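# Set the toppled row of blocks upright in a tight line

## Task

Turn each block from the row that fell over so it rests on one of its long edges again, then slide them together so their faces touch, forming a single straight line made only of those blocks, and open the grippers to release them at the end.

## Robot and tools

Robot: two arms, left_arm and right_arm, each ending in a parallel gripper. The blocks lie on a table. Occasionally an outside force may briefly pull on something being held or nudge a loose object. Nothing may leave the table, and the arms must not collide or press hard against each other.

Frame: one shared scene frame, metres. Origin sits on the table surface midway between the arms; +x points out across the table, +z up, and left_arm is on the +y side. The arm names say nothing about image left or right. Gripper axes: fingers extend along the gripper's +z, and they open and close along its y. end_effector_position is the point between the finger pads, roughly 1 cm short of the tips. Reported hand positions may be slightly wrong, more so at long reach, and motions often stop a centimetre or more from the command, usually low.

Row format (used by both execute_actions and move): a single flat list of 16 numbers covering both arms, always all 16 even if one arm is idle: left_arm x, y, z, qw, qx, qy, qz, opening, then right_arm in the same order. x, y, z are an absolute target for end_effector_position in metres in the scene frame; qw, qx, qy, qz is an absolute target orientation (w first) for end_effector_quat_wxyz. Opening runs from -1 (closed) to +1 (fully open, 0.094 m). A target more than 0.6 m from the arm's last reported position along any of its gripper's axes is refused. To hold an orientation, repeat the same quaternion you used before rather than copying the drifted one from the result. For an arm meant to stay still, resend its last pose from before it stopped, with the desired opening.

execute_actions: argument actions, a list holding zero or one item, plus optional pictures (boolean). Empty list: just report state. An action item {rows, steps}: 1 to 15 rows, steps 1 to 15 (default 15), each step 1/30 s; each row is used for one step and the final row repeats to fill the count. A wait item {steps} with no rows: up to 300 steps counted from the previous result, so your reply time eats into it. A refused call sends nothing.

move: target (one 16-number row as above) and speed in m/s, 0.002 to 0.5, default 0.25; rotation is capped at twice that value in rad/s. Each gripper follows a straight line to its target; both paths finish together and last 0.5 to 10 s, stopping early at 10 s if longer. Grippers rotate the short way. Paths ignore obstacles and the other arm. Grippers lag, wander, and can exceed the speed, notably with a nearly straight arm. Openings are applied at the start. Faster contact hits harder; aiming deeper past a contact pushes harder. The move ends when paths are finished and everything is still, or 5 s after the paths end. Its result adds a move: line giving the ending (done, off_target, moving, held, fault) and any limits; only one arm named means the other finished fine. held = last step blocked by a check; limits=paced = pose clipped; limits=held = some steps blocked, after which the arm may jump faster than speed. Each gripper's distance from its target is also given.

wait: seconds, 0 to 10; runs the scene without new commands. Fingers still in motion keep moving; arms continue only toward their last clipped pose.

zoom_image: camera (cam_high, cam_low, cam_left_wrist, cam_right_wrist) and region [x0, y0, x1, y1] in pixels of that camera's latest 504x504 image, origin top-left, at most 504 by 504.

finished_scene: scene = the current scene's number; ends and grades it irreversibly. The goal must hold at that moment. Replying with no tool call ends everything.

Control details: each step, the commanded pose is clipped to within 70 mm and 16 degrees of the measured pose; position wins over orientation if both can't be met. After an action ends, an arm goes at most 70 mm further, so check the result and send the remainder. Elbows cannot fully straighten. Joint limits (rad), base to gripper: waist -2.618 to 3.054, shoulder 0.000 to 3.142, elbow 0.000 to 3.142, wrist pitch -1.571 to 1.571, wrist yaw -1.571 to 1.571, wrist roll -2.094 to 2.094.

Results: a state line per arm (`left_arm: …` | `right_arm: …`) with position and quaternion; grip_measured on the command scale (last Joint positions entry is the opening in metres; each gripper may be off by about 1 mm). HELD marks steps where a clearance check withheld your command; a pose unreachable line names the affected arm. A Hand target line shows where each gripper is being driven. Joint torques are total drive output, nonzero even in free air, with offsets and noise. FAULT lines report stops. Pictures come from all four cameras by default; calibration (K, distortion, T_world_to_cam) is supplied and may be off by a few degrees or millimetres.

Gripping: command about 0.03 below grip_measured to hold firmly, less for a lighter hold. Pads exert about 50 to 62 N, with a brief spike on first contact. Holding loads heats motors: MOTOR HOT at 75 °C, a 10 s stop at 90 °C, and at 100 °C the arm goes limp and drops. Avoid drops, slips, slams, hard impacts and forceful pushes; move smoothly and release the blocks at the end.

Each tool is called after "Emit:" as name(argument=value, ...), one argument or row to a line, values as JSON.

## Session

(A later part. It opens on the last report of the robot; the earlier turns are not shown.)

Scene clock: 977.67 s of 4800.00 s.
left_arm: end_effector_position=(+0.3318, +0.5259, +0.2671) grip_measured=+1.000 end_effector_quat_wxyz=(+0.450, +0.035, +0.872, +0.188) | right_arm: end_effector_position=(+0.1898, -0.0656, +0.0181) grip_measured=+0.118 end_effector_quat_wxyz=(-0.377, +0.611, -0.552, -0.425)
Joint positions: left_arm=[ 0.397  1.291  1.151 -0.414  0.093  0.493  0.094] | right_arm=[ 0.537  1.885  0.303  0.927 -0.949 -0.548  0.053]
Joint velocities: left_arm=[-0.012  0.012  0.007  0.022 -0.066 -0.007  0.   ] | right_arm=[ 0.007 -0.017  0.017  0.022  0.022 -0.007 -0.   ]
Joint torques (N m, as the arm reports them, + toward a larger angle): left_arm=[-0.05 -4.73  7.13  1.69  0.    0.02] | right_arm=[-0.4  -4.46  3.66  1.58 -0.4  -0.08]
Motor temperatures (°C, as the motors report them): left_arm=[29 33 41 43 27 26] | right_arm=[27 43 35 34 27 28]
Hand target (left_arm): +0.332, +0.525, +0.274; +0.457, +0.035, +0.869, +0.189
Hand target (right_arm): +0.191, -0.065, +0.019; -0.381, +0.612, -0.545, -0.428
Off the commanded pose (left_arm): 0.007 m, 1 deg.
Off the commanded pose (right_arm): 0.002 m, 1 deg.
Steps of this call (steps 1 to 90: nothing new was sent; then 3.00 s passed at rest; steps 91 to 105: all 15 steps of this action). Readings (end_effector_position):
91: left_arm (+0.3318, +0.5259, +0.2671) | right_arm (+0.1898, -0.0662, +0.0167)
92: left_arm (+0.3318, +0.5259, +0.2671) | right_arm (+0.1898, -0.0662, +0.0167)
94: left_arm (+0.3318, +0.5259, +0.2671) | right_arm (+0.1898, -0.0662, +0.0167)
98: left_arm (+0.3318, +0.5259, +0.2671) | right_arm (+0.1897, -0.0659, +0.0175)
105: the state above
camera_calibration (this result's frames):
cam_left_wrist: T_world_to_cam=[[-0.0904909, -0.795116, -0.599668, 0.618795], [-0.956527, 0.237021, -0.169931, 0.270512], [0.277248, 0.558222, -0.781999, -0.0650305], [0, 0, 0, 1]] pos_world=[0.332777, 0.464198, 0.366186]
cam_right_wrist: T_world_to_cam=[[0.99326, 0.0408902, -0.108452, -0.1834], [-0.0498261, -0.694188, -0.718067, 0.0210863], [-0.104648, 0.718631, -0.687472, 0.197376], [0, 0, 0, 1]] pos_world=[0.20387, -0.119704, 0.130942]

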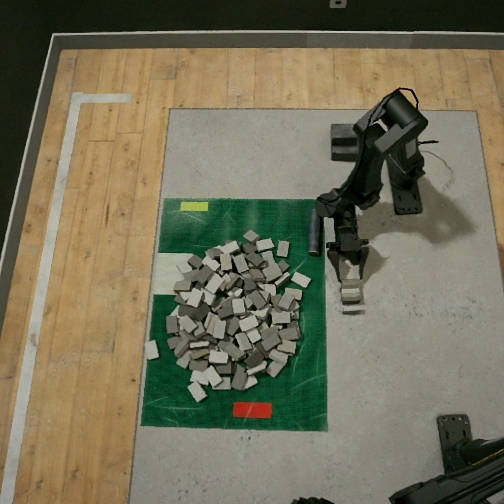

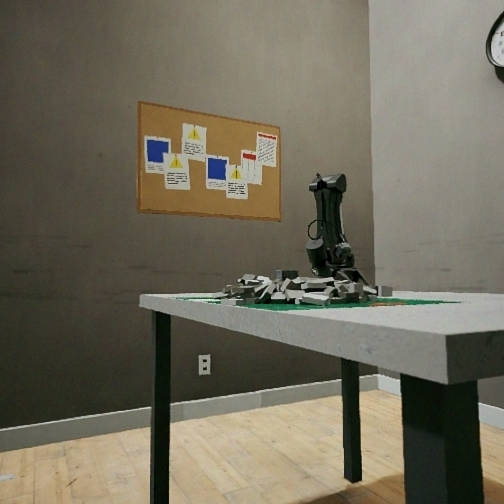

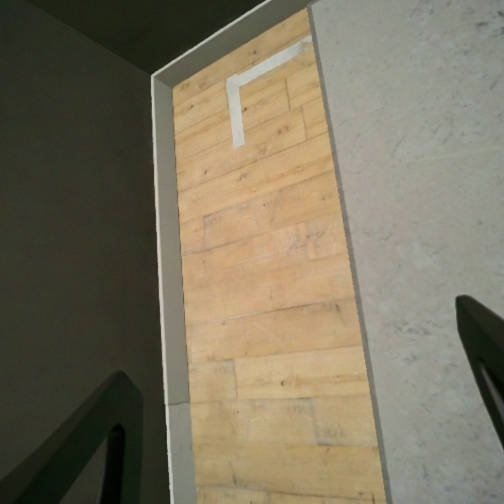

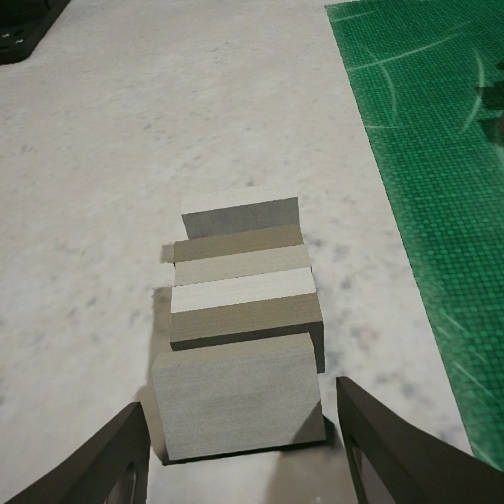

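Emit:
move(
  target=[0.332,0.525,0.274,0.457,0.035,0.869,0.189,1,0.190,-0.098,0.034,0.3812,-0.6121,0.5444,0.4286,0.12],
  speed=0.04,
)

Scene clock: 994.17 s of 4800.00 s.
left_arm: end_effector_position=(+0.3318, +0.5259, +0.2671) grip_measured=+1.000 end_effector_quat_wxyz=(+0.450, +0.035, +0.872, +0.188) | right_arm: end_effector_position=(+0.1931, -0.0950, +0.0298) grip_measured=+0.118 end_effector_quat_wxyz=(-0.378, +0.612, -0.549, -0.425)
Joint positions: left_arm=[ 0.397  1.291  1.151 -0.414  0.093  0.493  0.094] | right_arm=[ 0.408  1.738  0.285  0.667 -1.048 -0.711  0.053]
Joint velocities: left_arm=[-0.012 -0.007 -0.007 -0.022  0.007 -0.007  0.   ] | right_arm=[-0.007 -0.002 -0.002 -0.125 -0.051  0.007  0.   ]
Joint torques (N m, as the arm reports them, + toward a larger angle): left_arm=[-0.04 -4.72  7.09  1.68  0.    0.02] | right_arm=[-0.69 -6.8   2.91  1.09 -0.46 -0.16]
Motor temperatures (°C, as the motors report them): left_arm=[29 33 41 43 27 26] | right_arm=[27 43 35 35 27 28]
Hand target (left_arm): +0.332, +0.525, +0.274; +0.457, +0.035, +0.869, +0.189
Hand target (right_arm): +0.190, -0.098, +0.034; -0.380, +0.613, -0.544, -0.428
Off the commanded pose (left_arm): 0.007 m, 1 deg.
Off the commanded pose (right_arm): 0.006 m, 1 deg.
After step 90, 12.00 s passed at rest.
move: done
camera_calibration (this result's frames):
cam_left_wrist: T_world_to_cam=[[-0.0904909, -0.795116, -0.599668, 0.618795], [-0.956527, 0.237021, -0.169931, 0.270512], [0.277248, 0.558222, -0.781999, -0.0650305], [0, 0, 0, 1]] pos_world=[0.332777, 0.464198, 0.366186]
cam_right_wrist: T_world_to_cam=[[0.993601, 0.0442429, -0.103921, -0.184102], [-0.0443365, -0.693454, -0.719136, 0.00827787], [-0.103881, 0.719142, -0.687055, 0.226742], [0, 0, 0, 1]] pos_world=[0.206845, -0.149174, 0.142605]

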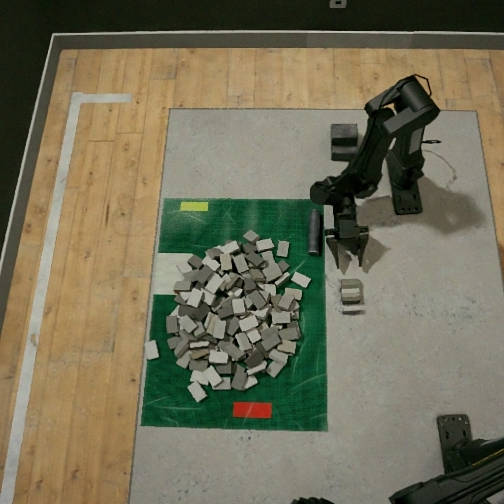

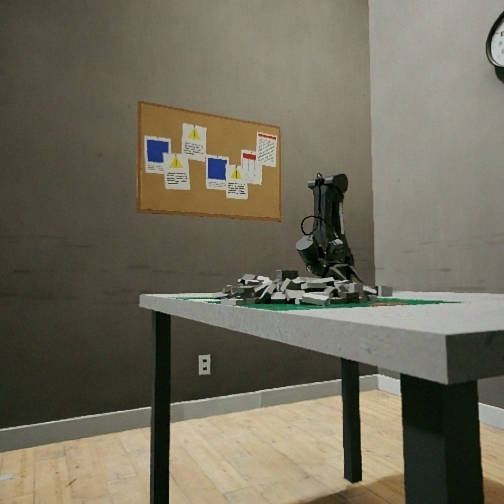

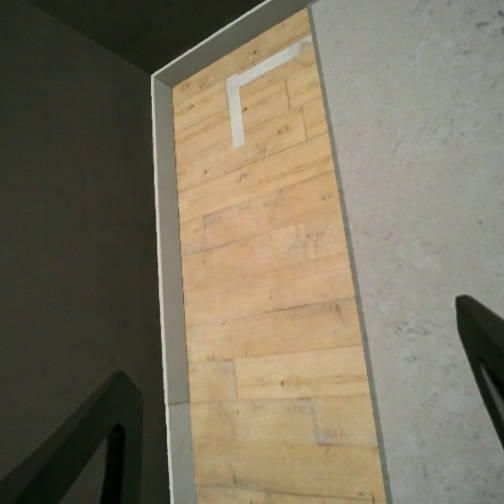

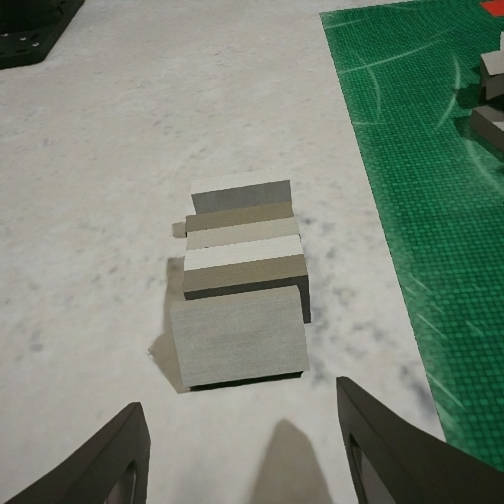

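Emit:
move(
  target=[0.332,0.525,0.274,0.457,0.035,0.869,0.189,1,0.191,-0.090,0.050,0,-0.7472,0.6646,0,-0.5],
  speed=0.15,
)

Scene clock: 1001.33 s of 4800.00 s.
left_arm: end_effector_position=(+0.3318, +0.5259, +0.2671) grip_measured=+1.000 end_effector_quat_wxyz=(+0.450, +0.035, +0.872, +0.188) | right_arm: end_effector_position=(+0.1887, -0.0970, +0.0443) grip_measured=-0.498 end_effector_quat_wxyz=(+0.005, +0.753, -0.658, -0.002)
Joint positions: left_arm=[ 0.397  1.291  1.151 -0.414  0.093  0.493  0.094] | right_arm=[ 0.942  1.754  1.168 -0.994 -0.005 -0.671  0.024]
Joint velocities: left_arm=[-0.012 -0.002 -0.007 -0.007 -0.066 -0.007  0.   ] | right_arm=[-0.022 -0.022 -0.007 -0.007  0.007 -0.007  0.001]
Joint torques (N m, as the arm reports them, + toward a larger angle): left_arm=[-0.07 -4.69  7.11  1.69  0.03  0.04] | right_arm=[ 0.71 -6.47  8.97  0.12  0.04  0.11]
Motor temperatures (°C, as the motors report them): left_arm=[29 33 41 43 27 26] | right_arm=[27 43 36 34 27 28]
Hand target (left_arm): +0.332, +0.525, +0.274; +0.457, +0.035, +0.869, +0.189
Hand target (right_arm): +0.191, -0.089, +0.051; -0.002, +0.752, -0.659, -0.001
Off the commanded pose (left_arm): 0.007 m, 1 deg.
Off the commanded pose (right_arm): 0.009 m, 1 deg.
move: done
camera_calibration (this result's frames):
cam_left_wrist: T_world_to_cam=[[-0.0904909, -0.795116, -0.599668, 0.618795], [-0.956527, 0.237021, -0.169931, 0.270512], [0.277248, 0.558222, -0.781999, -0.0650305], [0, 0, 0, 1]] pos_world=[0.332777, 0.464198, 0.366186]
cam_right_wrist: T_world_to_cam=[[0.999712, 0.0165987, 0.0173358, -0.187306], [0.00852563, -0.920783, 0.389983, -0.0639698], [0.0224357, -0.389722, -0.920659, 0.116614], [0, 0, 0, 1]] pos_world=[0.185181, -0.0103459, 0.135556]

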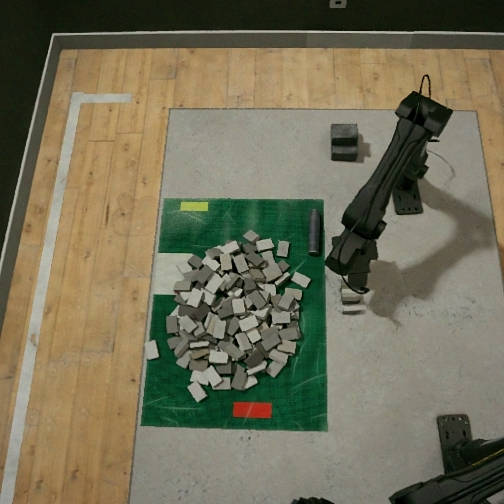

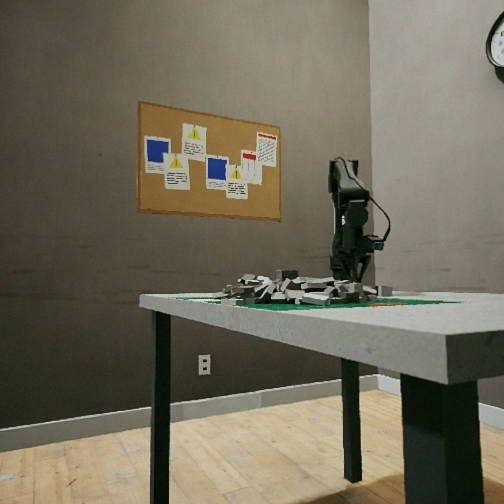

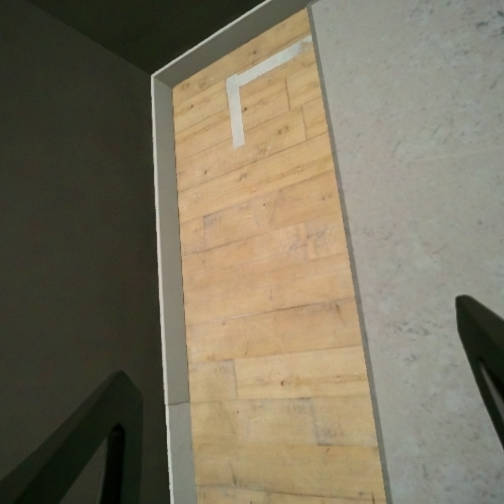

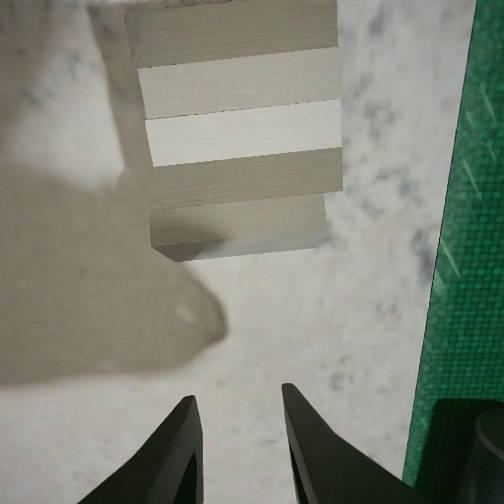

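Emit:
move(
  target=[0.332,0.525,0.274,0.457,0.035,0.869,0.189,1,0.192,-0.086,0.014,0,-0.7472,0.6646,0,-0.5],
  speed=0.04,
)

Scene clock: 1005.67 s of 4800.00 s.
left_arm: end_effector_position=(+0.3318, +0.5259, +0.2671) grip_measured=+1.000 end_effector_quat_wxyz=(+0.450, +0.035, +0.872, +0.188) | right_arm: end_effector_position=(+0.1949, -0.0871, +0.0181) grip_measured=-0.498 end_effector_quat_wxyz=(+0.001, +0.747, -0.665, -0.002)
Joint positions: left_arm=[ 0.397  1.291  1.151 -0.414  0.093  0.493  0.094] | right_arm=[ 0.942  1.827  1.146 -0.891 -0.003 -0.654  0.024]
Joint velocities: left_arm=[-0.002  0.002  0.012 -0.007 -0.081 -0.022  0.   ] | right_arm=[ 0.002  0.007 -0.002 -0.051 -0.037 -0.037 -0.001]
Joint torques (N m, as the arm reports them, + toward a larger angle): left_arm=[-0.08 -4.68  7.11  1.67  0.01  0.02] | right_arm=[ 0.91 -7.2   4.96  0.49  0.03  0.1 ]
Motor temperatures (°C, as the motors report them): left_arm=[29 33 41 43 27 26] | right_arm=[27 43 36 34 27 28]
Hand target (left_arm): +0.332, +0.525, +0.274; +0.457, +0.035, +0.869, +0.189
Hand target (right_arm): +0.192, -0.086, +0.014; -0.000, +0.747, -0.665, -0.000
Off the commanded pose (left_arm): 0.007 m, 1 deg.
Off the commanded pose (right_arm): 0.005 m, 0 deg.
After step 90, 0.13 s passed at rest.
move: done
camera_calibration (this result's frames):
cam_left_wrist: T_world_to_cam=[[-0.0904909, -0.795116, -0.599668, 0.618795], [-0.956527, 0.237021, -0.169931, 0.270512], [0.277248, 0.558222, -0.781999, -0.0650305], [0, 0, 0, 1]] pos_world=[0.332777, 0.464198, 0.366186]
cam_right_wrist: T_world_to_cam=[[0.999727, -0.00105954, 0.0233524, -0.194927], [-0.00995594, -0.92314, 0.384334, -0.0412722], [0.0211503, -0.384462, -0.922899, 0.0970056], [0, 0, 0, 1]] pos_world=[0.192412, -0.00101163, 0.109941]

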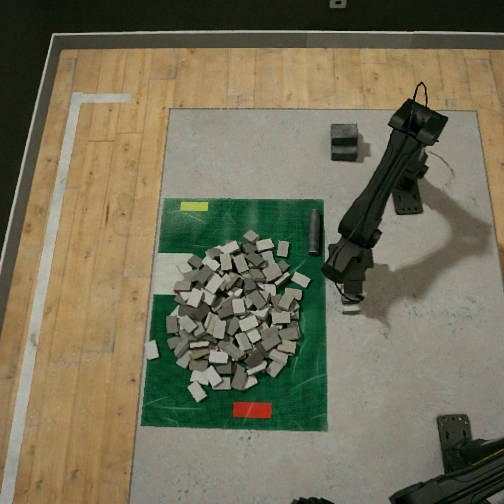

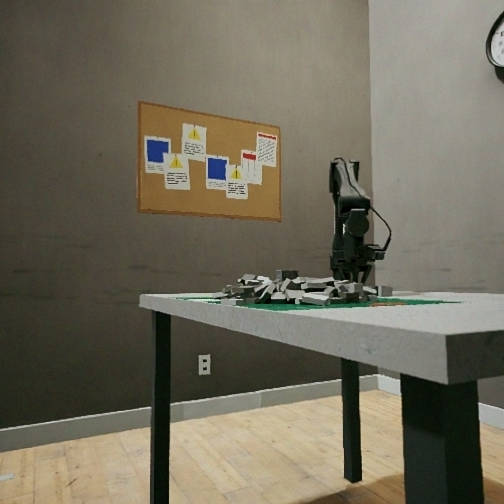

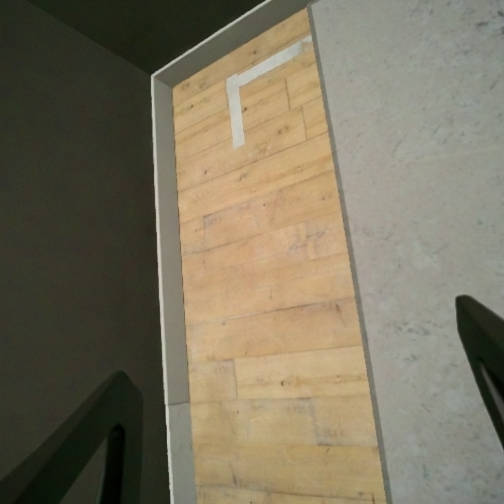

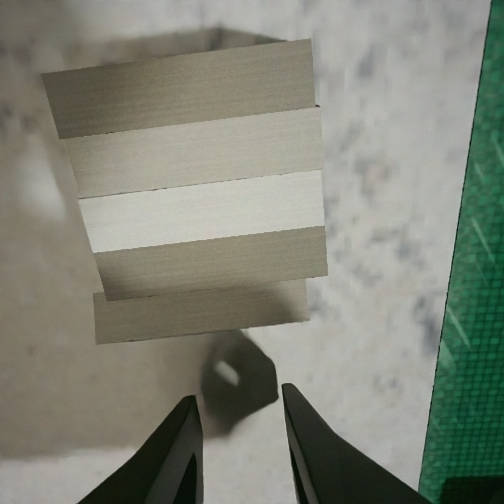

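Emit:
execute_actions(
  actions=[
    {"rows": [[0.332,0.525,0.274,0.457,0.035,0.869,0.189,1,0.191,-0.086,0.014,0,-0.7472,0.6646,0,-0.5],[0.332,0.525,0.274,0.457,0.035,0.869,0.189,1,0.190,-0.086,0.014,0,-0.7472,0.6646,0,-0.5],[0.332,0.525,0.274,0.457,0.035,0.869,0.189,1,0.189,-0.086,0.014,0,-0.7472,0.6646,0,-0.5],[0.332,0.525,0.274,0.457,0.035,0.869,0.189,1,0.188,-0.086,0.014,0,-0.7472,0.6646,0,-0.5],[0.332,0.525,0.274,0.457,0.035,0.869,0.189,1,0.187,-0.086,0.014,0,-0.7472,0.6646,0,-0.5],[0.332,0.525,0.274,0.457,0.035,0.869,0.189,1,0.186,-0.086,0.014,0,-0.7472,0.6646,0,-0.5],[0.332,0.525,0.274,0.457,0.035,0.869,0.189,1,0.185,-0.085,0.014,0,-0.7472,0.6646,0,-0.5],[0.332,0.525,0.274,0.457,0.035,0.869,0.189,1,0.184,-0.084,0.014,0,-0.7472,0.6646,0,-0.5],[0.332,0.525,0.274,0.457,0.035,0.869,0.189,1,0.184,-0.083,0.014,0,-0.7472,0.6646,0,-0.5],[0.332,0.525,0.274,0.457,0.035,0.869,0.189,1,0.184,-0.082,0.014,0,-0.7472,0.6646,0,-0.5]], "steps": 15},
  ],
)

Scene clock: 1015.87 s of 4800.00 s.
left_arm: end_effector_position=(+0.3318, +0.5259, +0.2671) grip_measured=+1.000 end_effector_quat_wxyz=(+0.450, +0.035, +0.872, +0.188) | right_arm: end_effector_position=(+0.1869, -0.0818, +0.0181) grip_measured=-0.498 end_effector_quat_wxyz=(-0.001, +0.749, -0.663, -0.001)
Joint positions: left_arm=[ 0.397  1.291  1.151 -0.414  0.093  0.493  0.094] | right_arm=[ 0.973  1.827  1.146 -0.889 -0.002 -0.628  0.024]
Joint velocities: left_arm=[-0.002  0.002 -0.022  0.037 -0.007 -0.066  0.   ] | right_arm=[-0.012  0.012  0.007  0.081  0.037  0.11  -0.001]
Joint torques (N m, as the arm reports them, + toward a larger angle): left_arm=[-0.05 -4.71  7.14  1.68  0.    0.02] | right_arm=[ 0.75 -7.31  4.82  0.46  0.01  0.11]
Motor temperatures (°C, as the motors report them): left_arm=[29 33 41 43 27 26] | right_arm=[27 44 36 33 27 28]
Hand target (left_arm): +0.332, +0.525, +0.274; +0.457, +0.035, +0.869, +0.189
Hand target (right_arm): +0.184, -0.082, +0.014; -0.000, +0.747, -0.665, -0.000
Off the commanded pose (left_arm): 0.007 m, 1 deg.
Off the commanded pose (right_arm): 0.005 m, 0 deg.
Steps of this call (steps 1 to 90: nothing new was sent; then 6.70 s passed at rest; steps 91 to 105: all 15 steps of this action). Readings (end_effector_position):
91: left_arm (+0.3318, +0.5259, +0.2671) | right_arm (+0.1951, -0.0868, +0.0181)
92: left_arm (+0.3318, +0.5259, +0.2671) | right_arm (+0.1951, -0.0868, +0.0181)
94: left_arm (+0.3318, +0.5259, +0.2671) | right_arm (+0.1941, -0.0861, +0.0181)
98: left_arm (+0.3318, +0.5259, +0.2671) | right_arm (+0.1902, -0.0837, +0.0181)
105: the state above
camera_calibration (this result's frames):
cam_left_wrist: T_world_to_cam=[[-0.0904909, -0.795116, -0.599668, 0.618795], [-0.956527, 0.237021, -0.169931, 0.270512], [0.277248, 0.558222, -0.781999, -0.0650305], [0, 0, 0, 1]] pos_world=[0.332777, 0.464198, 0.366186]
cam_right_wrist: T_world_to_cam=[[0.999659, 0.00500026, 0.0256296, -0.186401], [-0.00519226, -0.923834, 0.382757, -0.0373375], [0.0255914, -0.38276, -0.923493, 0.0985498], [0, 0, 0, 1]] pos_world=[0.183622, 0.0041593, 0.110079]

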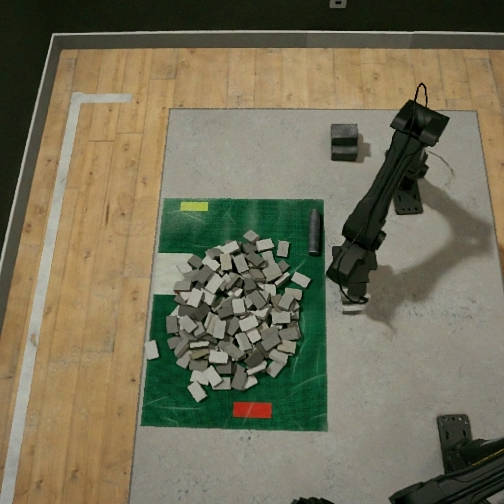

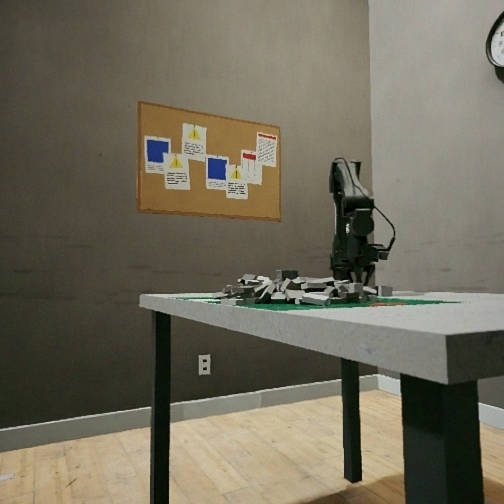

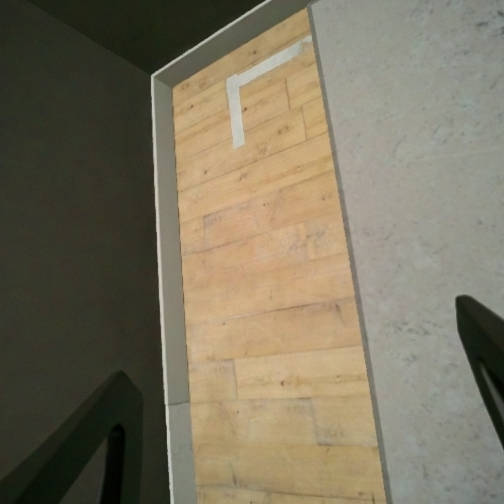

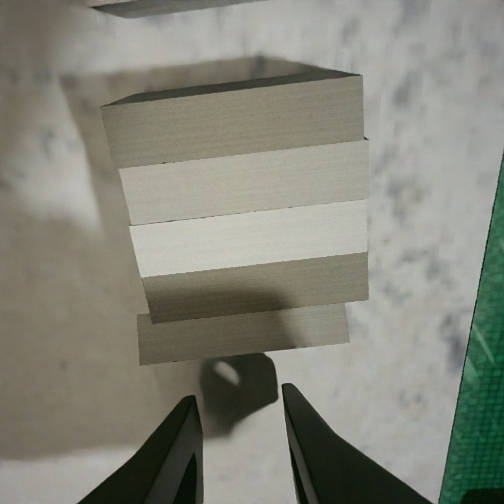

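Emit:
execute_actions(
  actions=[
    {"rows": [[0.332,0.525,0.274,0.457,0.035,0.869,0.189,1,0.184,-0.081,0.013,0,-0.7472,0.6646,0,-0.5],[0.332,0.525,0.274,0.457,0.035,0.869,0.189,1,0.184,-0.080,0.013,0,-0.7472,0.6646,0,-0.5],[0.332,0.525,0.274,0.457,0.035,0.869,0.189,1,0.184,-0.079,0.013,0,-0.7472,0.6646,0,-0.5],[0.332,0.525,0.274,0.457,0.035,0.869,0.189,1,0.184,-0.078,0.013,0,-0.7472,0.6646,0,-0.5],[0.332,0.525,0.274,0.457,0.035,0.869,0.189,1,0.184,-0.077,0.013,0,-0.7472,0.6646,0,-0.5],[0.332,0.525,0.274,0.457,0.035,0.869,0.189,1,0.184,-0.076,0.013,0,-0.7472,0.6646,0,-0.5],[0.332,0.525,0.274,0.457,0.035,0.869,0.189,1,0.184,-0.075,0.013,0,-0.7472,0.6646,0,-0.5],[0.332,0.525,0.274,0.457,0.035,0.869,0.189,1,0.184,-0.074,0.013,0,-0.7472,0.6646,0,-0.5],[0.332,0.525,0.274,0.457,0.035,0.869,0.189,1,0.184,-0.073,0.013,0,-0.7472,0.6646,0,-0.5],[0.332,0.525,0.274,0.457,0.035,0.869,0.189,1,0.184,-0.072,0.013,0,-0.7472,0.6646,0,-0.5],[0.332,0.525,0.274,0.457,0.035,0.869,0.189,1,0.184,-0.071,0.013,0,-0.7472,0.6646,0,-0.5],[0.332,0.525,0.274,0.457,0.035,0.869,0.189,1,0.184,-0.070,0.013,0,-0.7472,0.6646,0,-0.5]], "steps": 15},
  ],
)

Scene clock: 1023.70 s of 4800.00 s.
left_arm: end_effector_position=(+0.3318, +0.5259, +0.2671) grip_measured=+1.000 end_effector_quat_wxyz=(+0.450, +0.035, +0.872, +0.188) | right_arm: end_effector_position=(+0.1821, -0.0815, +0.0109) grip_measured=-0.498 end_effector_quat_wxyz=(+0.010, +0.748, -0.664, +0.003)
Joint positions: left_arm=[ 0.397  1.291  1.151 -0.414  0.093  0.493  0.094] | right_arm=[ 0.989  1.851  1.147 -0.887  0.001 -0.61   0.024]
Joint velocities: left_arm=[ 0.002 -0.002 -0.007 -0.066 -0.051 -0.022  0.   ] | right_arm=[-0.002 -0.012 -0.002  0.022 -0.11  -0.081  0.   ]
Joint torques (N m, as the arm reports them, + toward a larger angle): left_arm=[-0.02 -4.7   7.08  1.69  0.    0.02] | right_arm=[ 0.9  -6.46  8.26  0.32  0.    0.07]
Motor temperatures (°C, as the motors report them): left_arm=[29 33 41 43 27 26] | right_arm=[27 44 36 32 27 28]
Hand target (left_arm): +0.332, +0.525, +0.274; +0.457, +0.035, +0.869, +0.189
Hand target (right_arm): +0.184, -0.070, +0.013; -0.000, +0.747, -0.664, -0.000
Off the commanded pose (left_arm): 0.007 m, 1 deg.
Off the commanded pose (right_arm): 0.012 m, 1 deg.
Steps of this call (steps 1 to 90: nothing new was sent; then 4.33 s passed at rest; steps 91 to 105: all 15 steps of this action). Readings (end_effector_position):
91: left_arm (+0.3318, +0.5259, +0.2671) | right_arm (+0.1869, -0.0817, +0.0181)
92: left_arm (+0.3318, +0.5259, +0.2671) | right_arm (+0.1869, -0.0817, +0.0181)
94: left_arm (+0.3318, +0.5259, +0.2671) | right_arm (+0.1867, -0.0817, +0.0179)
98: left_arm (+0.3318, +0.5259, +0.2671) | right_arm (+0.1843, -0.0818, +0.0140)
105: the state above
camera_calibration (this result's frames):
cam_left_wrist: T_world_to_cam=[[-0.0904909, -0.795116, -0.599668, 0.618795], [-0.956527, 0.237021, -0.169931, 0.270512], [0.277248, 0.558222, -0.781999, -0.0650305], [0, 0, 0, 1]] pos_world=[0.332777, 0.464198, 0.366186]
cam_right_wrist: T_world_to_cam=[[0.999835, 0.00283076, 0.0179488, -0.181613], [-0.00463512, -0.915379, 0.402567, -0.0339441], [0.0175695, -0.402583, -0.915215, 0.0918793], [0, 0, 0, 1]] pos_world=[0.179811, 0.00643152, 0.101014]

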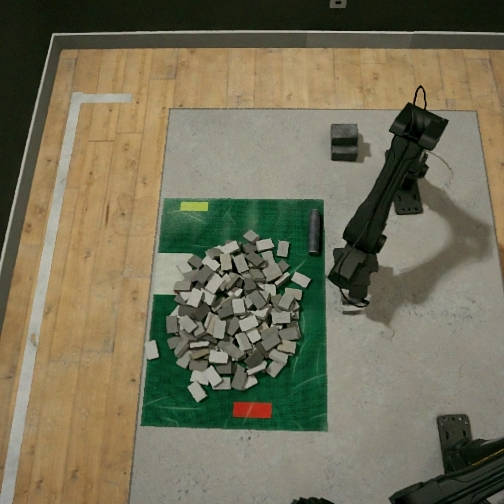

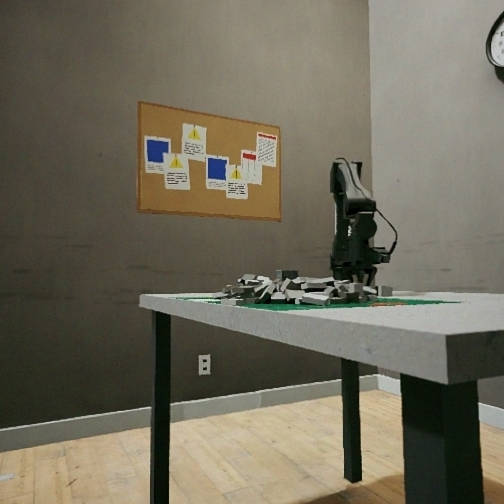

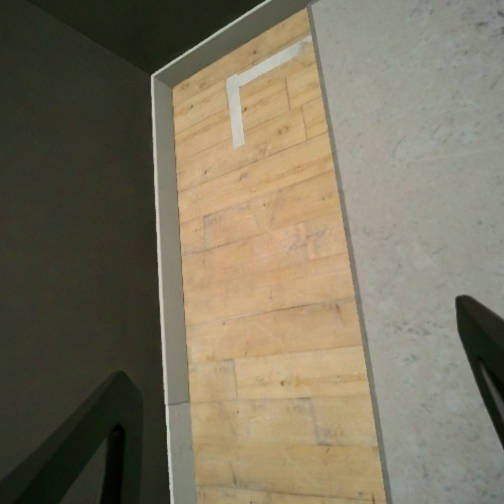

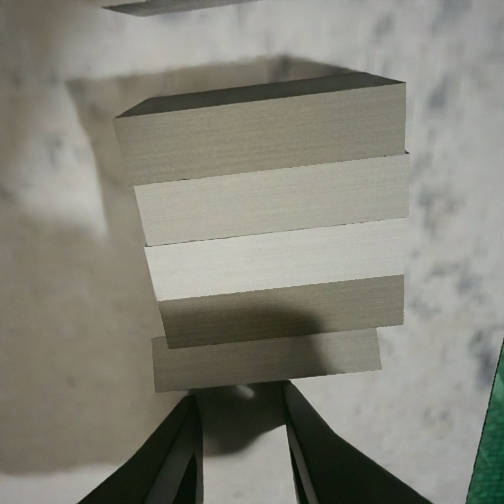

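Emit:
execute_actions(
  actions=[
    {"rows": [[0.332,0.525,0.274,0.457,0.035,0.869,0.189,1,0.186,-0.078,0.016,0,-0.7472,0.6646,0,-0.5],[0.332,0.525,0.274,0.457,0.035,0.869,0.189,1,0.186,-0.078,0.018,0,-0.7472,0.6646,0,-0.5],[0.332,0.525,0.274,0.457,0.035,0.869,0.189,1,0.186,-0.077,0.020,0,-0.7472,0.6646,0,-0.5],[0.332,0.525,0.274,0.457,0.035,0.869,0.189,1,0.186,-0.077,0.021,0,-0.7472,0.6646,0,-0.5],[0.332,0.525,0.274,0.457,0.035,0.869,0.189,1,0.186,-0.076,0.022,0,-0.7472,0.6646,0,-0.5],[0.332,0.525,0.274,0.457,0.035,0.869,0.189,1,0.186,-0.076,0.022,0,-0.7472,0.6646,0,-0.5],[0.332,0.525,0.274,0.457,0.035,0.869,0.189,1,0.186,-0.075,0.022,0,-0.7472,0.6646,0,-0.5],[0.332,0.525,0.274,0.457,0.035,0.869,0.189,1,0.186,-0.075,0.022,0,-0.7472,0.6646,0,-0.5]], "steps": 15},
  ],
)

Scene clock: 1029.73 s of 4800.00 s.
left_arm: end_effector_position=(+0.3318, +0.5259, +0.2671) grip_measured=+1.000 end_effector_quat_wxyz=(+0.450, +0.035, +0.872, +0.188) | right_arm: end_effector_position=(+0.1821, -0.0816, +0.0109) grip_measured=-0.498 end_effector_quat_wxyz=(+0.010, +0.747, -0.665, +0.003)
Joint positions: left_arm=[ 0.397  1.291  1.151 -0.414  0.093  0.493  0.094] | right_arm=[ 0.989  1.851  1.147 -0.887  0.001 -0.607  0.024]
Joint velocities: left_arm=[-0.017 -0.002 -0.002 -0.051  0.022 -0.066  0.   ] | right_arm=[ 0.007 -0.012 -0.037  0.007  0.022  0.022 -0.001]
Joint torques (N m, as the arm reports them, + toward a larger angle): left_arm=[-0.04 -4.69  7.13  1.68  0.02  0.03] | right_arm=[-0.05 -8.5   8.62 -0.01 -0.01 -0.02]
Motor temperatures (°C, as the motors report them): left_arm=[29 33 41 43 27 26] | right_arm=[27 44 36 32 27 28]
Hand target (left_arm): +0.332, +0.525, +0.274; +0.457, +0.035, +0.869, +0.189
Hand target (right_arm): +0.186, -0.075, +0.022; -0.000, +0.747, -0.665, +0.000
Off the commanded pose (left_arm): 0.007 m, 1 deg.
Off the commanded pose (right_arm): 0.013 m, 1 deg.
Steps of this call (steps 1 to 90: nothing new was sent; then 2.53 s passed at rest; steps 91 to 105: all 15 steps of this action). Readings (end_effector_position):
91: left_arm (+0.3318, +0.5259, +0.2671) | right_arm (+0.1821, -0.0815, +0.0109)
92: left_arm (+0.3318, +0.5259, +0.2671) | right_arm (+0.1821, -0.0815, +0.0109)
94: left_arm (+0.3318, +0.5259, +0.2671) | right_arm (+0.1821, -0.0815, +0.0109)
98: left_arm (+0.3318, +0.5259, +0.2671) | right_arm (+0.1821, -0.0816, +0.0109)
105: the state above
camera_calibration (this result's frames):
cam_left_wrist: T_world_to_cam=[[-0.0904909, -0.795116, -0.599668, 0.618795], [-0.956527, 0.237021, -0.169931, 0.270512], [0.277248, 0.558222, -0.781999, -0.0650305], [0, 0, 0, 1]] pos_world=[0.332777, 0.464198, 0.366186]
cam_right_wrist: T_world_to_cam=[[0.999841, 0.000167875, 0.0178189, -0.181785], [-0.00702665, -0.915218, 0.402897, -0.0335767], [0.0163758, -0.402958, -0.915072, 0.0920335], [0, 0, 0, 1]] pos_world=[0.180013, 0.0063862, 0.100984]

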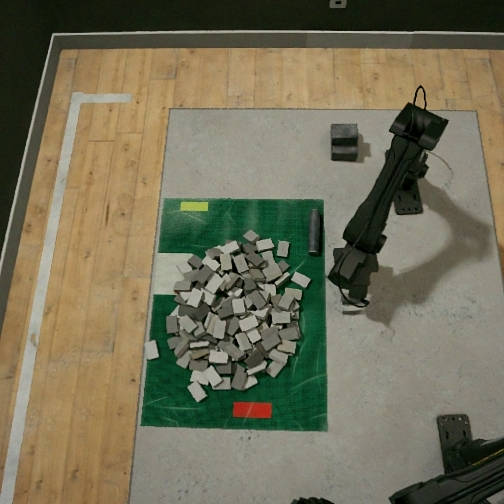

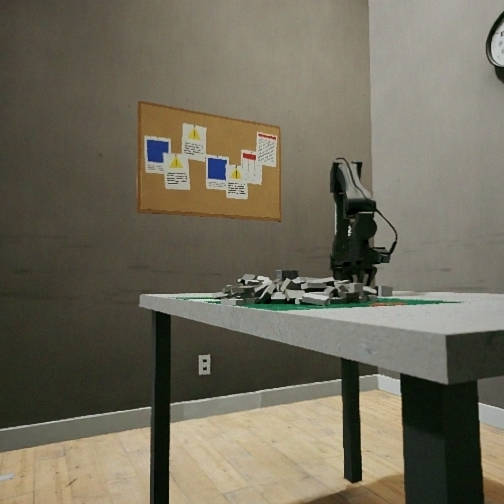

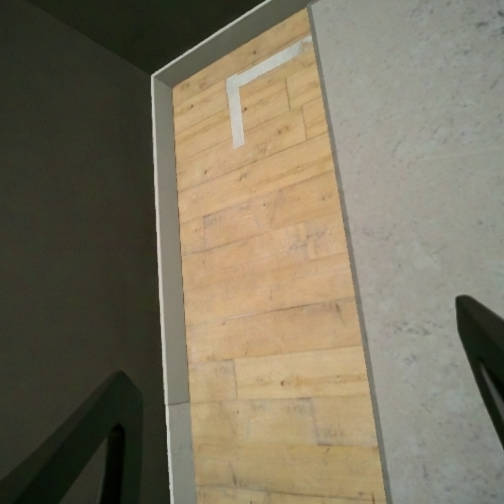

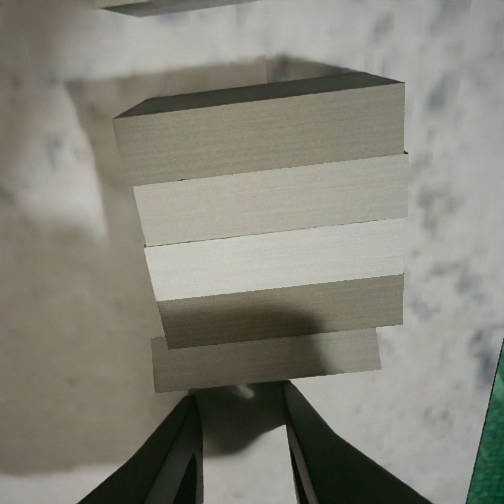

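Emit:
execute_actions(
  actions=[
    {"rows": [[0.332,0.525,0.274,0.457,0.035,0.869,0.189,1,0.186,-0.077,0.024,0,-0.7472,0.6646,0,-0.5],[0.332,0.525,0.274,0.457,0.035,0.869,0.189,1,0.186,-0.077,0.025,0,-0.7472,0.6646,0,-0.5],[0.332,0.525,0.274,0.457,0.035,0.869,0.189,1,0.186,-0.077,0.026,0,-0.7472,0.6646,0,-0.5]], "steps": 12},
  ],
  pictures=false,
)

Scene clock: 1033.10 s of 4800.00 s.
left_arm: end_effector_position=(+0.3318, +0.5259, +0.2671) grip_measured=+1.000 end_effector_quat_wxyz=(+0.450, +0.035, +0.872, +0.188) | right_arm: end_effector_position=(+0.1815, -0.0827, +0.0110) grip_measured=-0.498 end_effector_quat_wxyz=(+0.012, +0.747, -0.665, +0.004)
Joint positions: left_arm=[ 0.397  1.291  1.151 -0.414  0.093  0.493  0.094] | right_arm=[ 0.989  1.851  1.147 -0.892  0.001 -0.607  0.024]
Joint velocities: left_arm=[ 0.002 -0.012  0.012 -0.022 -0.022  0.022  0.   ] | right_arm=[-0.007 -0.002  0.012  0.022  0.007 -0.007  0.001]
Joint torques (N m, as the arm reports them, + toward a larger angle): left_arm=[-0.1  -4.72  7.12  1.68  0.    0.03] | right_arm=[-0.21 -9.5   8.66 -0.1  -0.02 -0.06]
Motor temperatures (°C, as the motors report them): left_arm=[29 33 41 43 27 26] | right_arm=[27 44 37 32 27 28]
Hand target (left_arm): +0.332, +0.525, +0.274; +0.457, +0.035, +0.869, +0.189
Hand target (right_arm): +0.186, -0.077, +0.026; -0.000, +0.747, -0.665, +0.000
Off the commanded pose (left_arm): 0.007 m, 1 deg.
Off the commanded pose (right_arm): 0.017 m, 1 deg.
Steps of this call (steps 1 to 89: nothing new was sent; steps 90 to 101: all 12 steps of this action). Readings (end_effector_position):
90: left_arm (+0.3318, +0.5259, +0.2671) | right_arm (+0.1821, -0.0816, +0.0109)
91: left_arm (+0.3318, +0.5259, +0.2671) | right_arm (+0.1821, -0.0817, +0.0109)
93: left_arm (+0.3318, +0.5259, +0.2671) | right_arm (+0.1819, -0.0820, +0.0109)
97: left_arm (+0.3318, +0.5259, +0.2671) | right_arm (+0.1816, -0.0825, +0.0109)
101: the state above

Emit:
execute_actions(
  actions=[
    {"rows": [[0.332,0.525,0.274,0.457,0.035,0.869,0.189,1,0.186,-0.079,0.028,0,-0.7472,0.6646,0,-0.5],[0.332,0.525,0.274,0.457,0.035,0.869,0.189,1,0.186,-0.079,0.030,0,-0.7472,0.6646,0,-0.5],[0.332,0.525,0.274,0.457,0.035,0.869,0.189,1,0.186,-0.079,0.031,0,-0.7472,0.6646,0,-0.5],[0.332,0.525,0.274,0.457,0.035,0.869,0.189,1,0.186,-0.079,0.032,0,-0.7472,0.6646,0,-0.5]], "steps": 12},
  ],
  pictures=false,
)

Scene clock: 1037.20 s of 4800.00 s.
left_arm: end_effector_position=(+0.3318, +0.5259, +0.2671) grip_measured=+1.000 end_effector_quat_wxyz=(+0.450, +0.035, +0.872, +0.188) | right_arm: end_effector_position=(+0.1778, -0.0897, +0.0138) grip_measured=-0.498 end_effector_quat_wxyz=(+0.026, +0.747, -0.664, +0.007)
Joint positions: left_arm=[ 0.397  1.291  1.151 -0.414  0.093  0.493  0.094] | right_arm=[ 0.989  1.843  1.147 -0.928  0.001 -0.607  0.024]
Joint velocities: left_arm=[-0.002  0.002  0.002 -0.022  0.007  0.022  0.   ] | right_arm=[-0.012 -0.007  0.007 -0.066 -0.007  0.081 -0.   ]
Joint torques (N m, as the arm reports them, + toward a larger angle): left_arm=[-0.07 -4.74  7.09  1.67  0.    0.02] | right_arm=[ -0.43 -10.     9.15   0.04   0.01  -0.08]
Motor temperatures (°C, as the motors report them): left_arm=[29 33 41 43 27 26] | right_arm=[27 45 37 32 27 28]
Hand target (left_arm): +0.332, +0.525, +0.274; +0.457, +0.035, +0.869, +0.189
Hand target (right_arm): +0.186, -0.080, +0.032; -0.000, +0.747, -0.665, +0.000
Off the commanded pose (left_arm): 0.007 m, 1 deg.
Off the commanded pose (right_arm): 0.023 m, 3 deg.
Steps of this call (steps 1 to 90: nothing new was sent; then 0.70 s passed at rest; steps 91 to 102: all 12 steps of this action). Readings (end_effector_position):
91: left_arm (+0.3318, +0.5259, +0.2671) | right_arm (+0.1814, -0.0828, +0.0110)
92: left_arm (+0.3318, +0.5259, +0.2671) | right_arm (+0.1813, -0.0831, +0.0113)
94: left_arm (+0.3318, +0.5259, +0.2671) | right_arm (+0.1800, -0.0854, +0.0121)
98: left_arm (+0.3318, +0.5259, +0.2671) | right_arm (+0.1785, -0.0883, +0.0136)
102: the state above

Emit:
move(
  target=[0.332,0.525,0.274,0.457,0.035,0.869,0.189,1,0.188,-0.092,0.030,0,-0.7472,0.6646,0,-0.5],
  speed=0.03,
)

Scene clock: 1043.17 s of 4800.00 s.
left_arm: end_effector_position=(+0.3318, +0.5259, +0.2671) grip_measured=+1.000 end_effector_quat_wxyz=(+0.450, +0.035, +0.872, +0.188) | right_arm: end_effector_position=(+0.1851, -0.0911, +0.0231) grip_measured=-0.498 end_effector_quat_wxyz=(+0.012, +0.746, -0.666, +0.003)
Joint positions: left_arm=[ 0.397  1.291  1.151 -0.414  0.093  0.493  0.094] | right_arm=[ 0.966  1.81   1.147 -0.932  0.001 -0.627  0.024]
Joint velocities: left_arm=[-0.002 -0.007 -0.012 -0.022 -0.081 -0.022  0.   ] | right_arm=[ 0.012 -0.007 -0.017  0.037  0.037  0.022 -0.   ]
Joint torques (N m, as the arm reports them, + toward a larger angle): left_arm=[-0.07 -4.7   7.08  1.68  0.02  0.04] | right_arm=[-0.67 -9.77  5.44  0.28 -0.01 -0.1 ]
Motor temperatures (°C, as the motors report them): left_arm=[29 33 41 43 27 26] | right_arm=[27 45 37 32 27 28]
Hand target (left_arm): +0.332, +0.525, +0.274; +0.457, +0.035, +0.869, +0.189
Hand target (right_arm): +0.188, -0.092, +0.030; +0.000, +0.747, -0.665, +0.001
Off the commanded pose (left_arm): 0.007 m, 1 deg.
Off the commanded pose (right_arm): 0.008 m, 1 deg.
After step 90, 1.80 s passed at rest.
move: done
camera_calibration (this result's frames):
cam_left_wrist: T_world_to_cam=[[-0.0904909, -0.795116, -0.599668, 0.618795], [-0.956527, 0.237021, -0.169931, 0.270512], [0.277248, 0.558222, -0.781999, -0.0650305], [0, 0, 0, 1]] pos_world=[0.332777, 0.464198, 0.366186]
cam_right_wrist: T_world_to_cam=[[0.999871, -0.00322277, 0.0157654, -0.185271], [-0.00933965, -0.914053, 0.405486, -0.0466928], [0.0131036, -0.405581, -0.913965, 0.0996603], [0, 0, 0, 1]] pos_world=[0.183505, -0.00285654, 0.11294]

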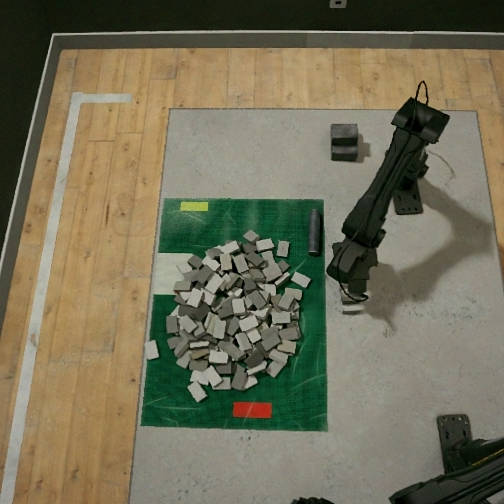

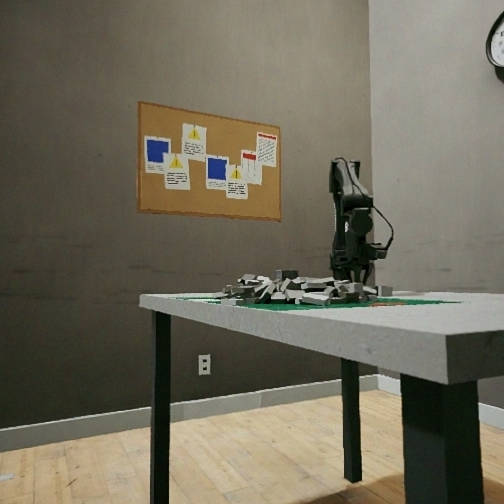

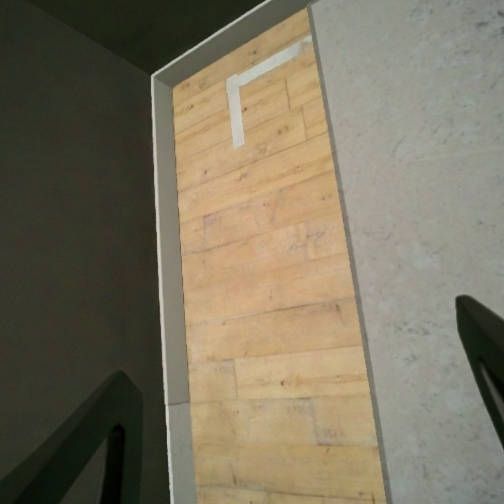

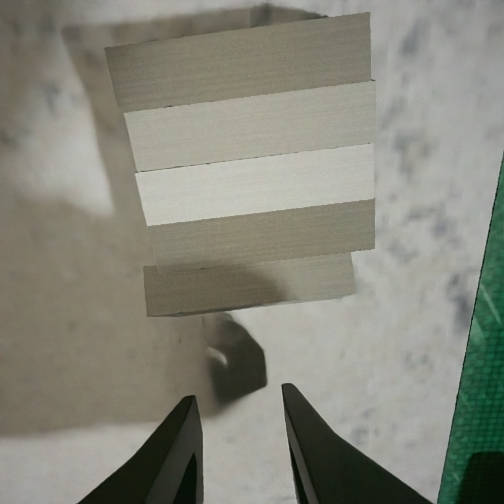

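Emit:
move(
  target=[0.332,0.525,0.274,0.457,0.035,0.869,0.189,1,0.188,-0.076,0.027,0,-0.7472,0.6646,0,-0.5],
  speed=0.02,
)

Scene clock: 1047.37 s of 4800.00 s.
left_arm: end_effector_position=(+0.3318, +0.5259, +0.2671) grip_measured=+1.000 end_effector_quat_wxyz=(+0.450, +0.035, +0.872, +0.188) | right_arm: end_effector_position=(+0.1843, -0.0924, +0.0185) grip_measured=-0.498 end_effector_quat_wxyz=(+0.020, +0.746, -0.666, +0.005)
Joint positions: left_arm=[ 0.397  1.291  1.151 -0.414  0.093  0.493  0.094] | right_arm=[ 0.966  1.826  1.147 -0.932  0.001 -0.627  0.024]
Joint velocities: left_arm=[-0.012 -0.002 -0.007  0.051  0.051  0.037  0.   ] | right_arm=[-0.017  0.002 -0.017 -0.081 -0.007 -0.051  0.001]
Joint torques (N m, as the arm reports them, + toward a larger angle): left_arm=[-0.06 -4.65  7.15  1.67  0.02  0.05] | right_arm=[ 1.2  -7.04  9.56  0.21 -0.03  0.1 ]
Motor temperatures (°C, as the motors report them): left_arm=[29 33 41 43 27 26] | right_arm=[27 45 37 32 27 28]
Hand target (left_arm): +0.332, +0.525, +0.274; +0.457, +0.035, +0.869, +0.189
Hand target (right_arm): +0.188, -0.076, +0.027; -0.000, +0.747, -0.665, -0.000
Off the commanded pose (left_arm): 0.007 m, 1 deg.
Off the commanded pose (right_arm): 0.019 m, 2 deg.
After step 90, 0.20 s passed at rest.
move: off_target (right_arm)
camera_calibration (this result's frames):
cam_left_wrist: T_world_to_cam=[[-0.0904909, -0.795116, -0.599668, 0.618795], [-0.956527, 0.237021, -0.169931, 0.270512], [0.277248, 0.558222, -0.781999, -0.0650305], [0, 0, 0, 1]] pos_world=[0.332777, 0.464198, 0.366186]
cam_right_wrist: T_world_to_cam=[[0.999963, -0.00343853, 0.00794772, -0.184324], [-0.00644773, -0.908301, 0.418267, -0.0463329], [0.0057807, -0.418303, -0.908289, 0.0950035], [0, 0, 0, 1]] pos_world=[0.183469, -0.00297782, 0.107135]

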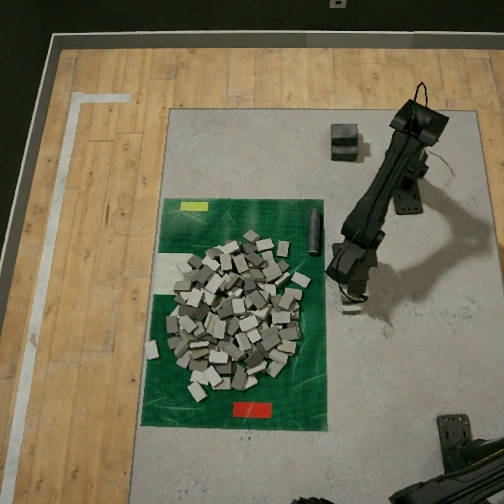

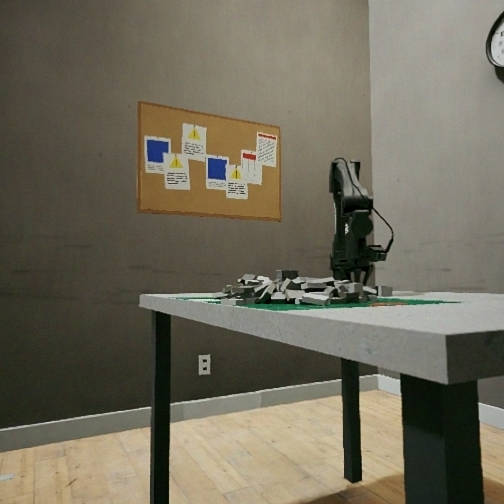

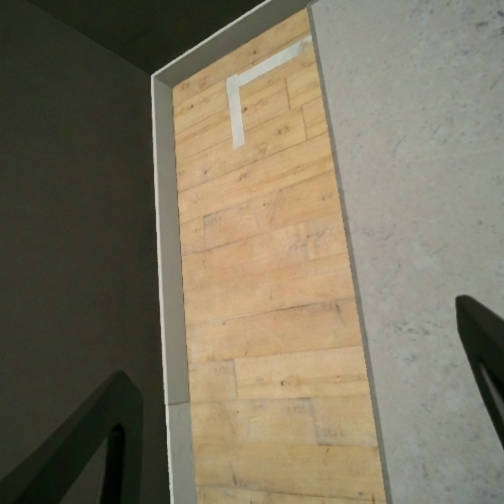

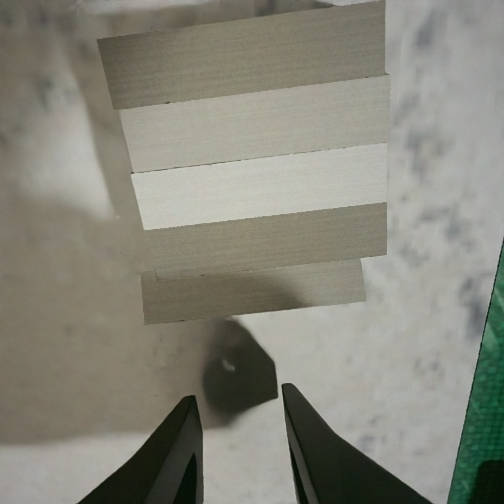

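Emit:
execute_actions(
  actions=[
    {"rows": [[0.332,0.525,0.274,0.457,0.035,0.869,0.189,1,0.188,-0.076,0.030,0,-0.7472,0.6646,0,-0.5],[0.332,0.525,0.274,0.457,0.035,0.869,0.189,1,0.188,-0.076,0.032,0,-0.7472,0.6646,0,-0.5],[0.332,0.525,0.274,0.457,0.035,0.869,0.189,1,0.188,-0.076,0.034,0,-0.7472,0.6646,0,-0.5]], "steps": 12},
  ],
  pictures=false,
)

Scene clock: 1051.37 s of 4800.00 s.
left_arm: end_effector_position=(+0.3318, +0.5259, +0.2671) grip_measured=+1.000 end_effector_quat_wxyz=(+0.450, +0.035, +0.872, +0.188) | right_arm: end_effector_position=(+0.1885, -0.0850, +0.0255) grip_measured=-0.498 end_effector_quat_wxyz=(+0.009, +0.746, -0.666, +0.003)
Joint positions: left_arm=[ 0.397  1.291  1.151 -0.414  0.093  0.493  0.094] | right_arm=[ 0.966  1.826  1.178 -0.941  0.001 -0.627  0.024]
Joint velocities: left_arm=[-0.022  0.002 -0.012 -0.066  0.037  0.051  0.   ] | right_arm=[-0.007  0.007 -0.017 -0.095  0.022 -0.037 -0.   ]
Joint torques (N m, as the arm reports them, + toward a larger angle): left_arm=[-0.03 -4.72  7.07  1.7   0.    0.02] | right_arm=[ 1.17 -7.78  8.65  0.11  0.    0.11]
Motor temperatures (°C, as the motors report them): left_arm=[29 33 41 43 27 26] | right_arm=[27 45 37 32 27 28]
Hand target (left_arm): +0.332, +0.525, +0.274; +0.457, +0.035, +0.869, +0.189
Hand target (right_arm): +0.188, -0.076, +0.034; -0.000, +0.747, -0.665, -0.000
Off the commanded pose (left_arm): 0.007 m, 1 deg.
Off the commanded pose (right_arm): 0.012 m, 1 deg.
Steps of this call (steps 1 to 90: nothing new was sent; then 0.60 s passed at rest; steps 91 to 102: all 12 steps of this action). Readings (end_effector_position):
91: left_arm (+0.3318, +0.5259, +0.2671) | right_arm (+0.1845, -0.0921, +0.0190)
92: left_arm (+0.3318, +0.5259, +0.2671) | right_arm (+0.1850, -0.0913, +0.0199)
94: left_arm (+0.3318, +0.5259, +0.2671) | right_arm (+0.1867, -0.0882, +0.0227)
98: left_arm (+0.3318, +0.5259, +0.2671) | right_arm (+0.1888, -0.0845, +0.0255)
102: the state above


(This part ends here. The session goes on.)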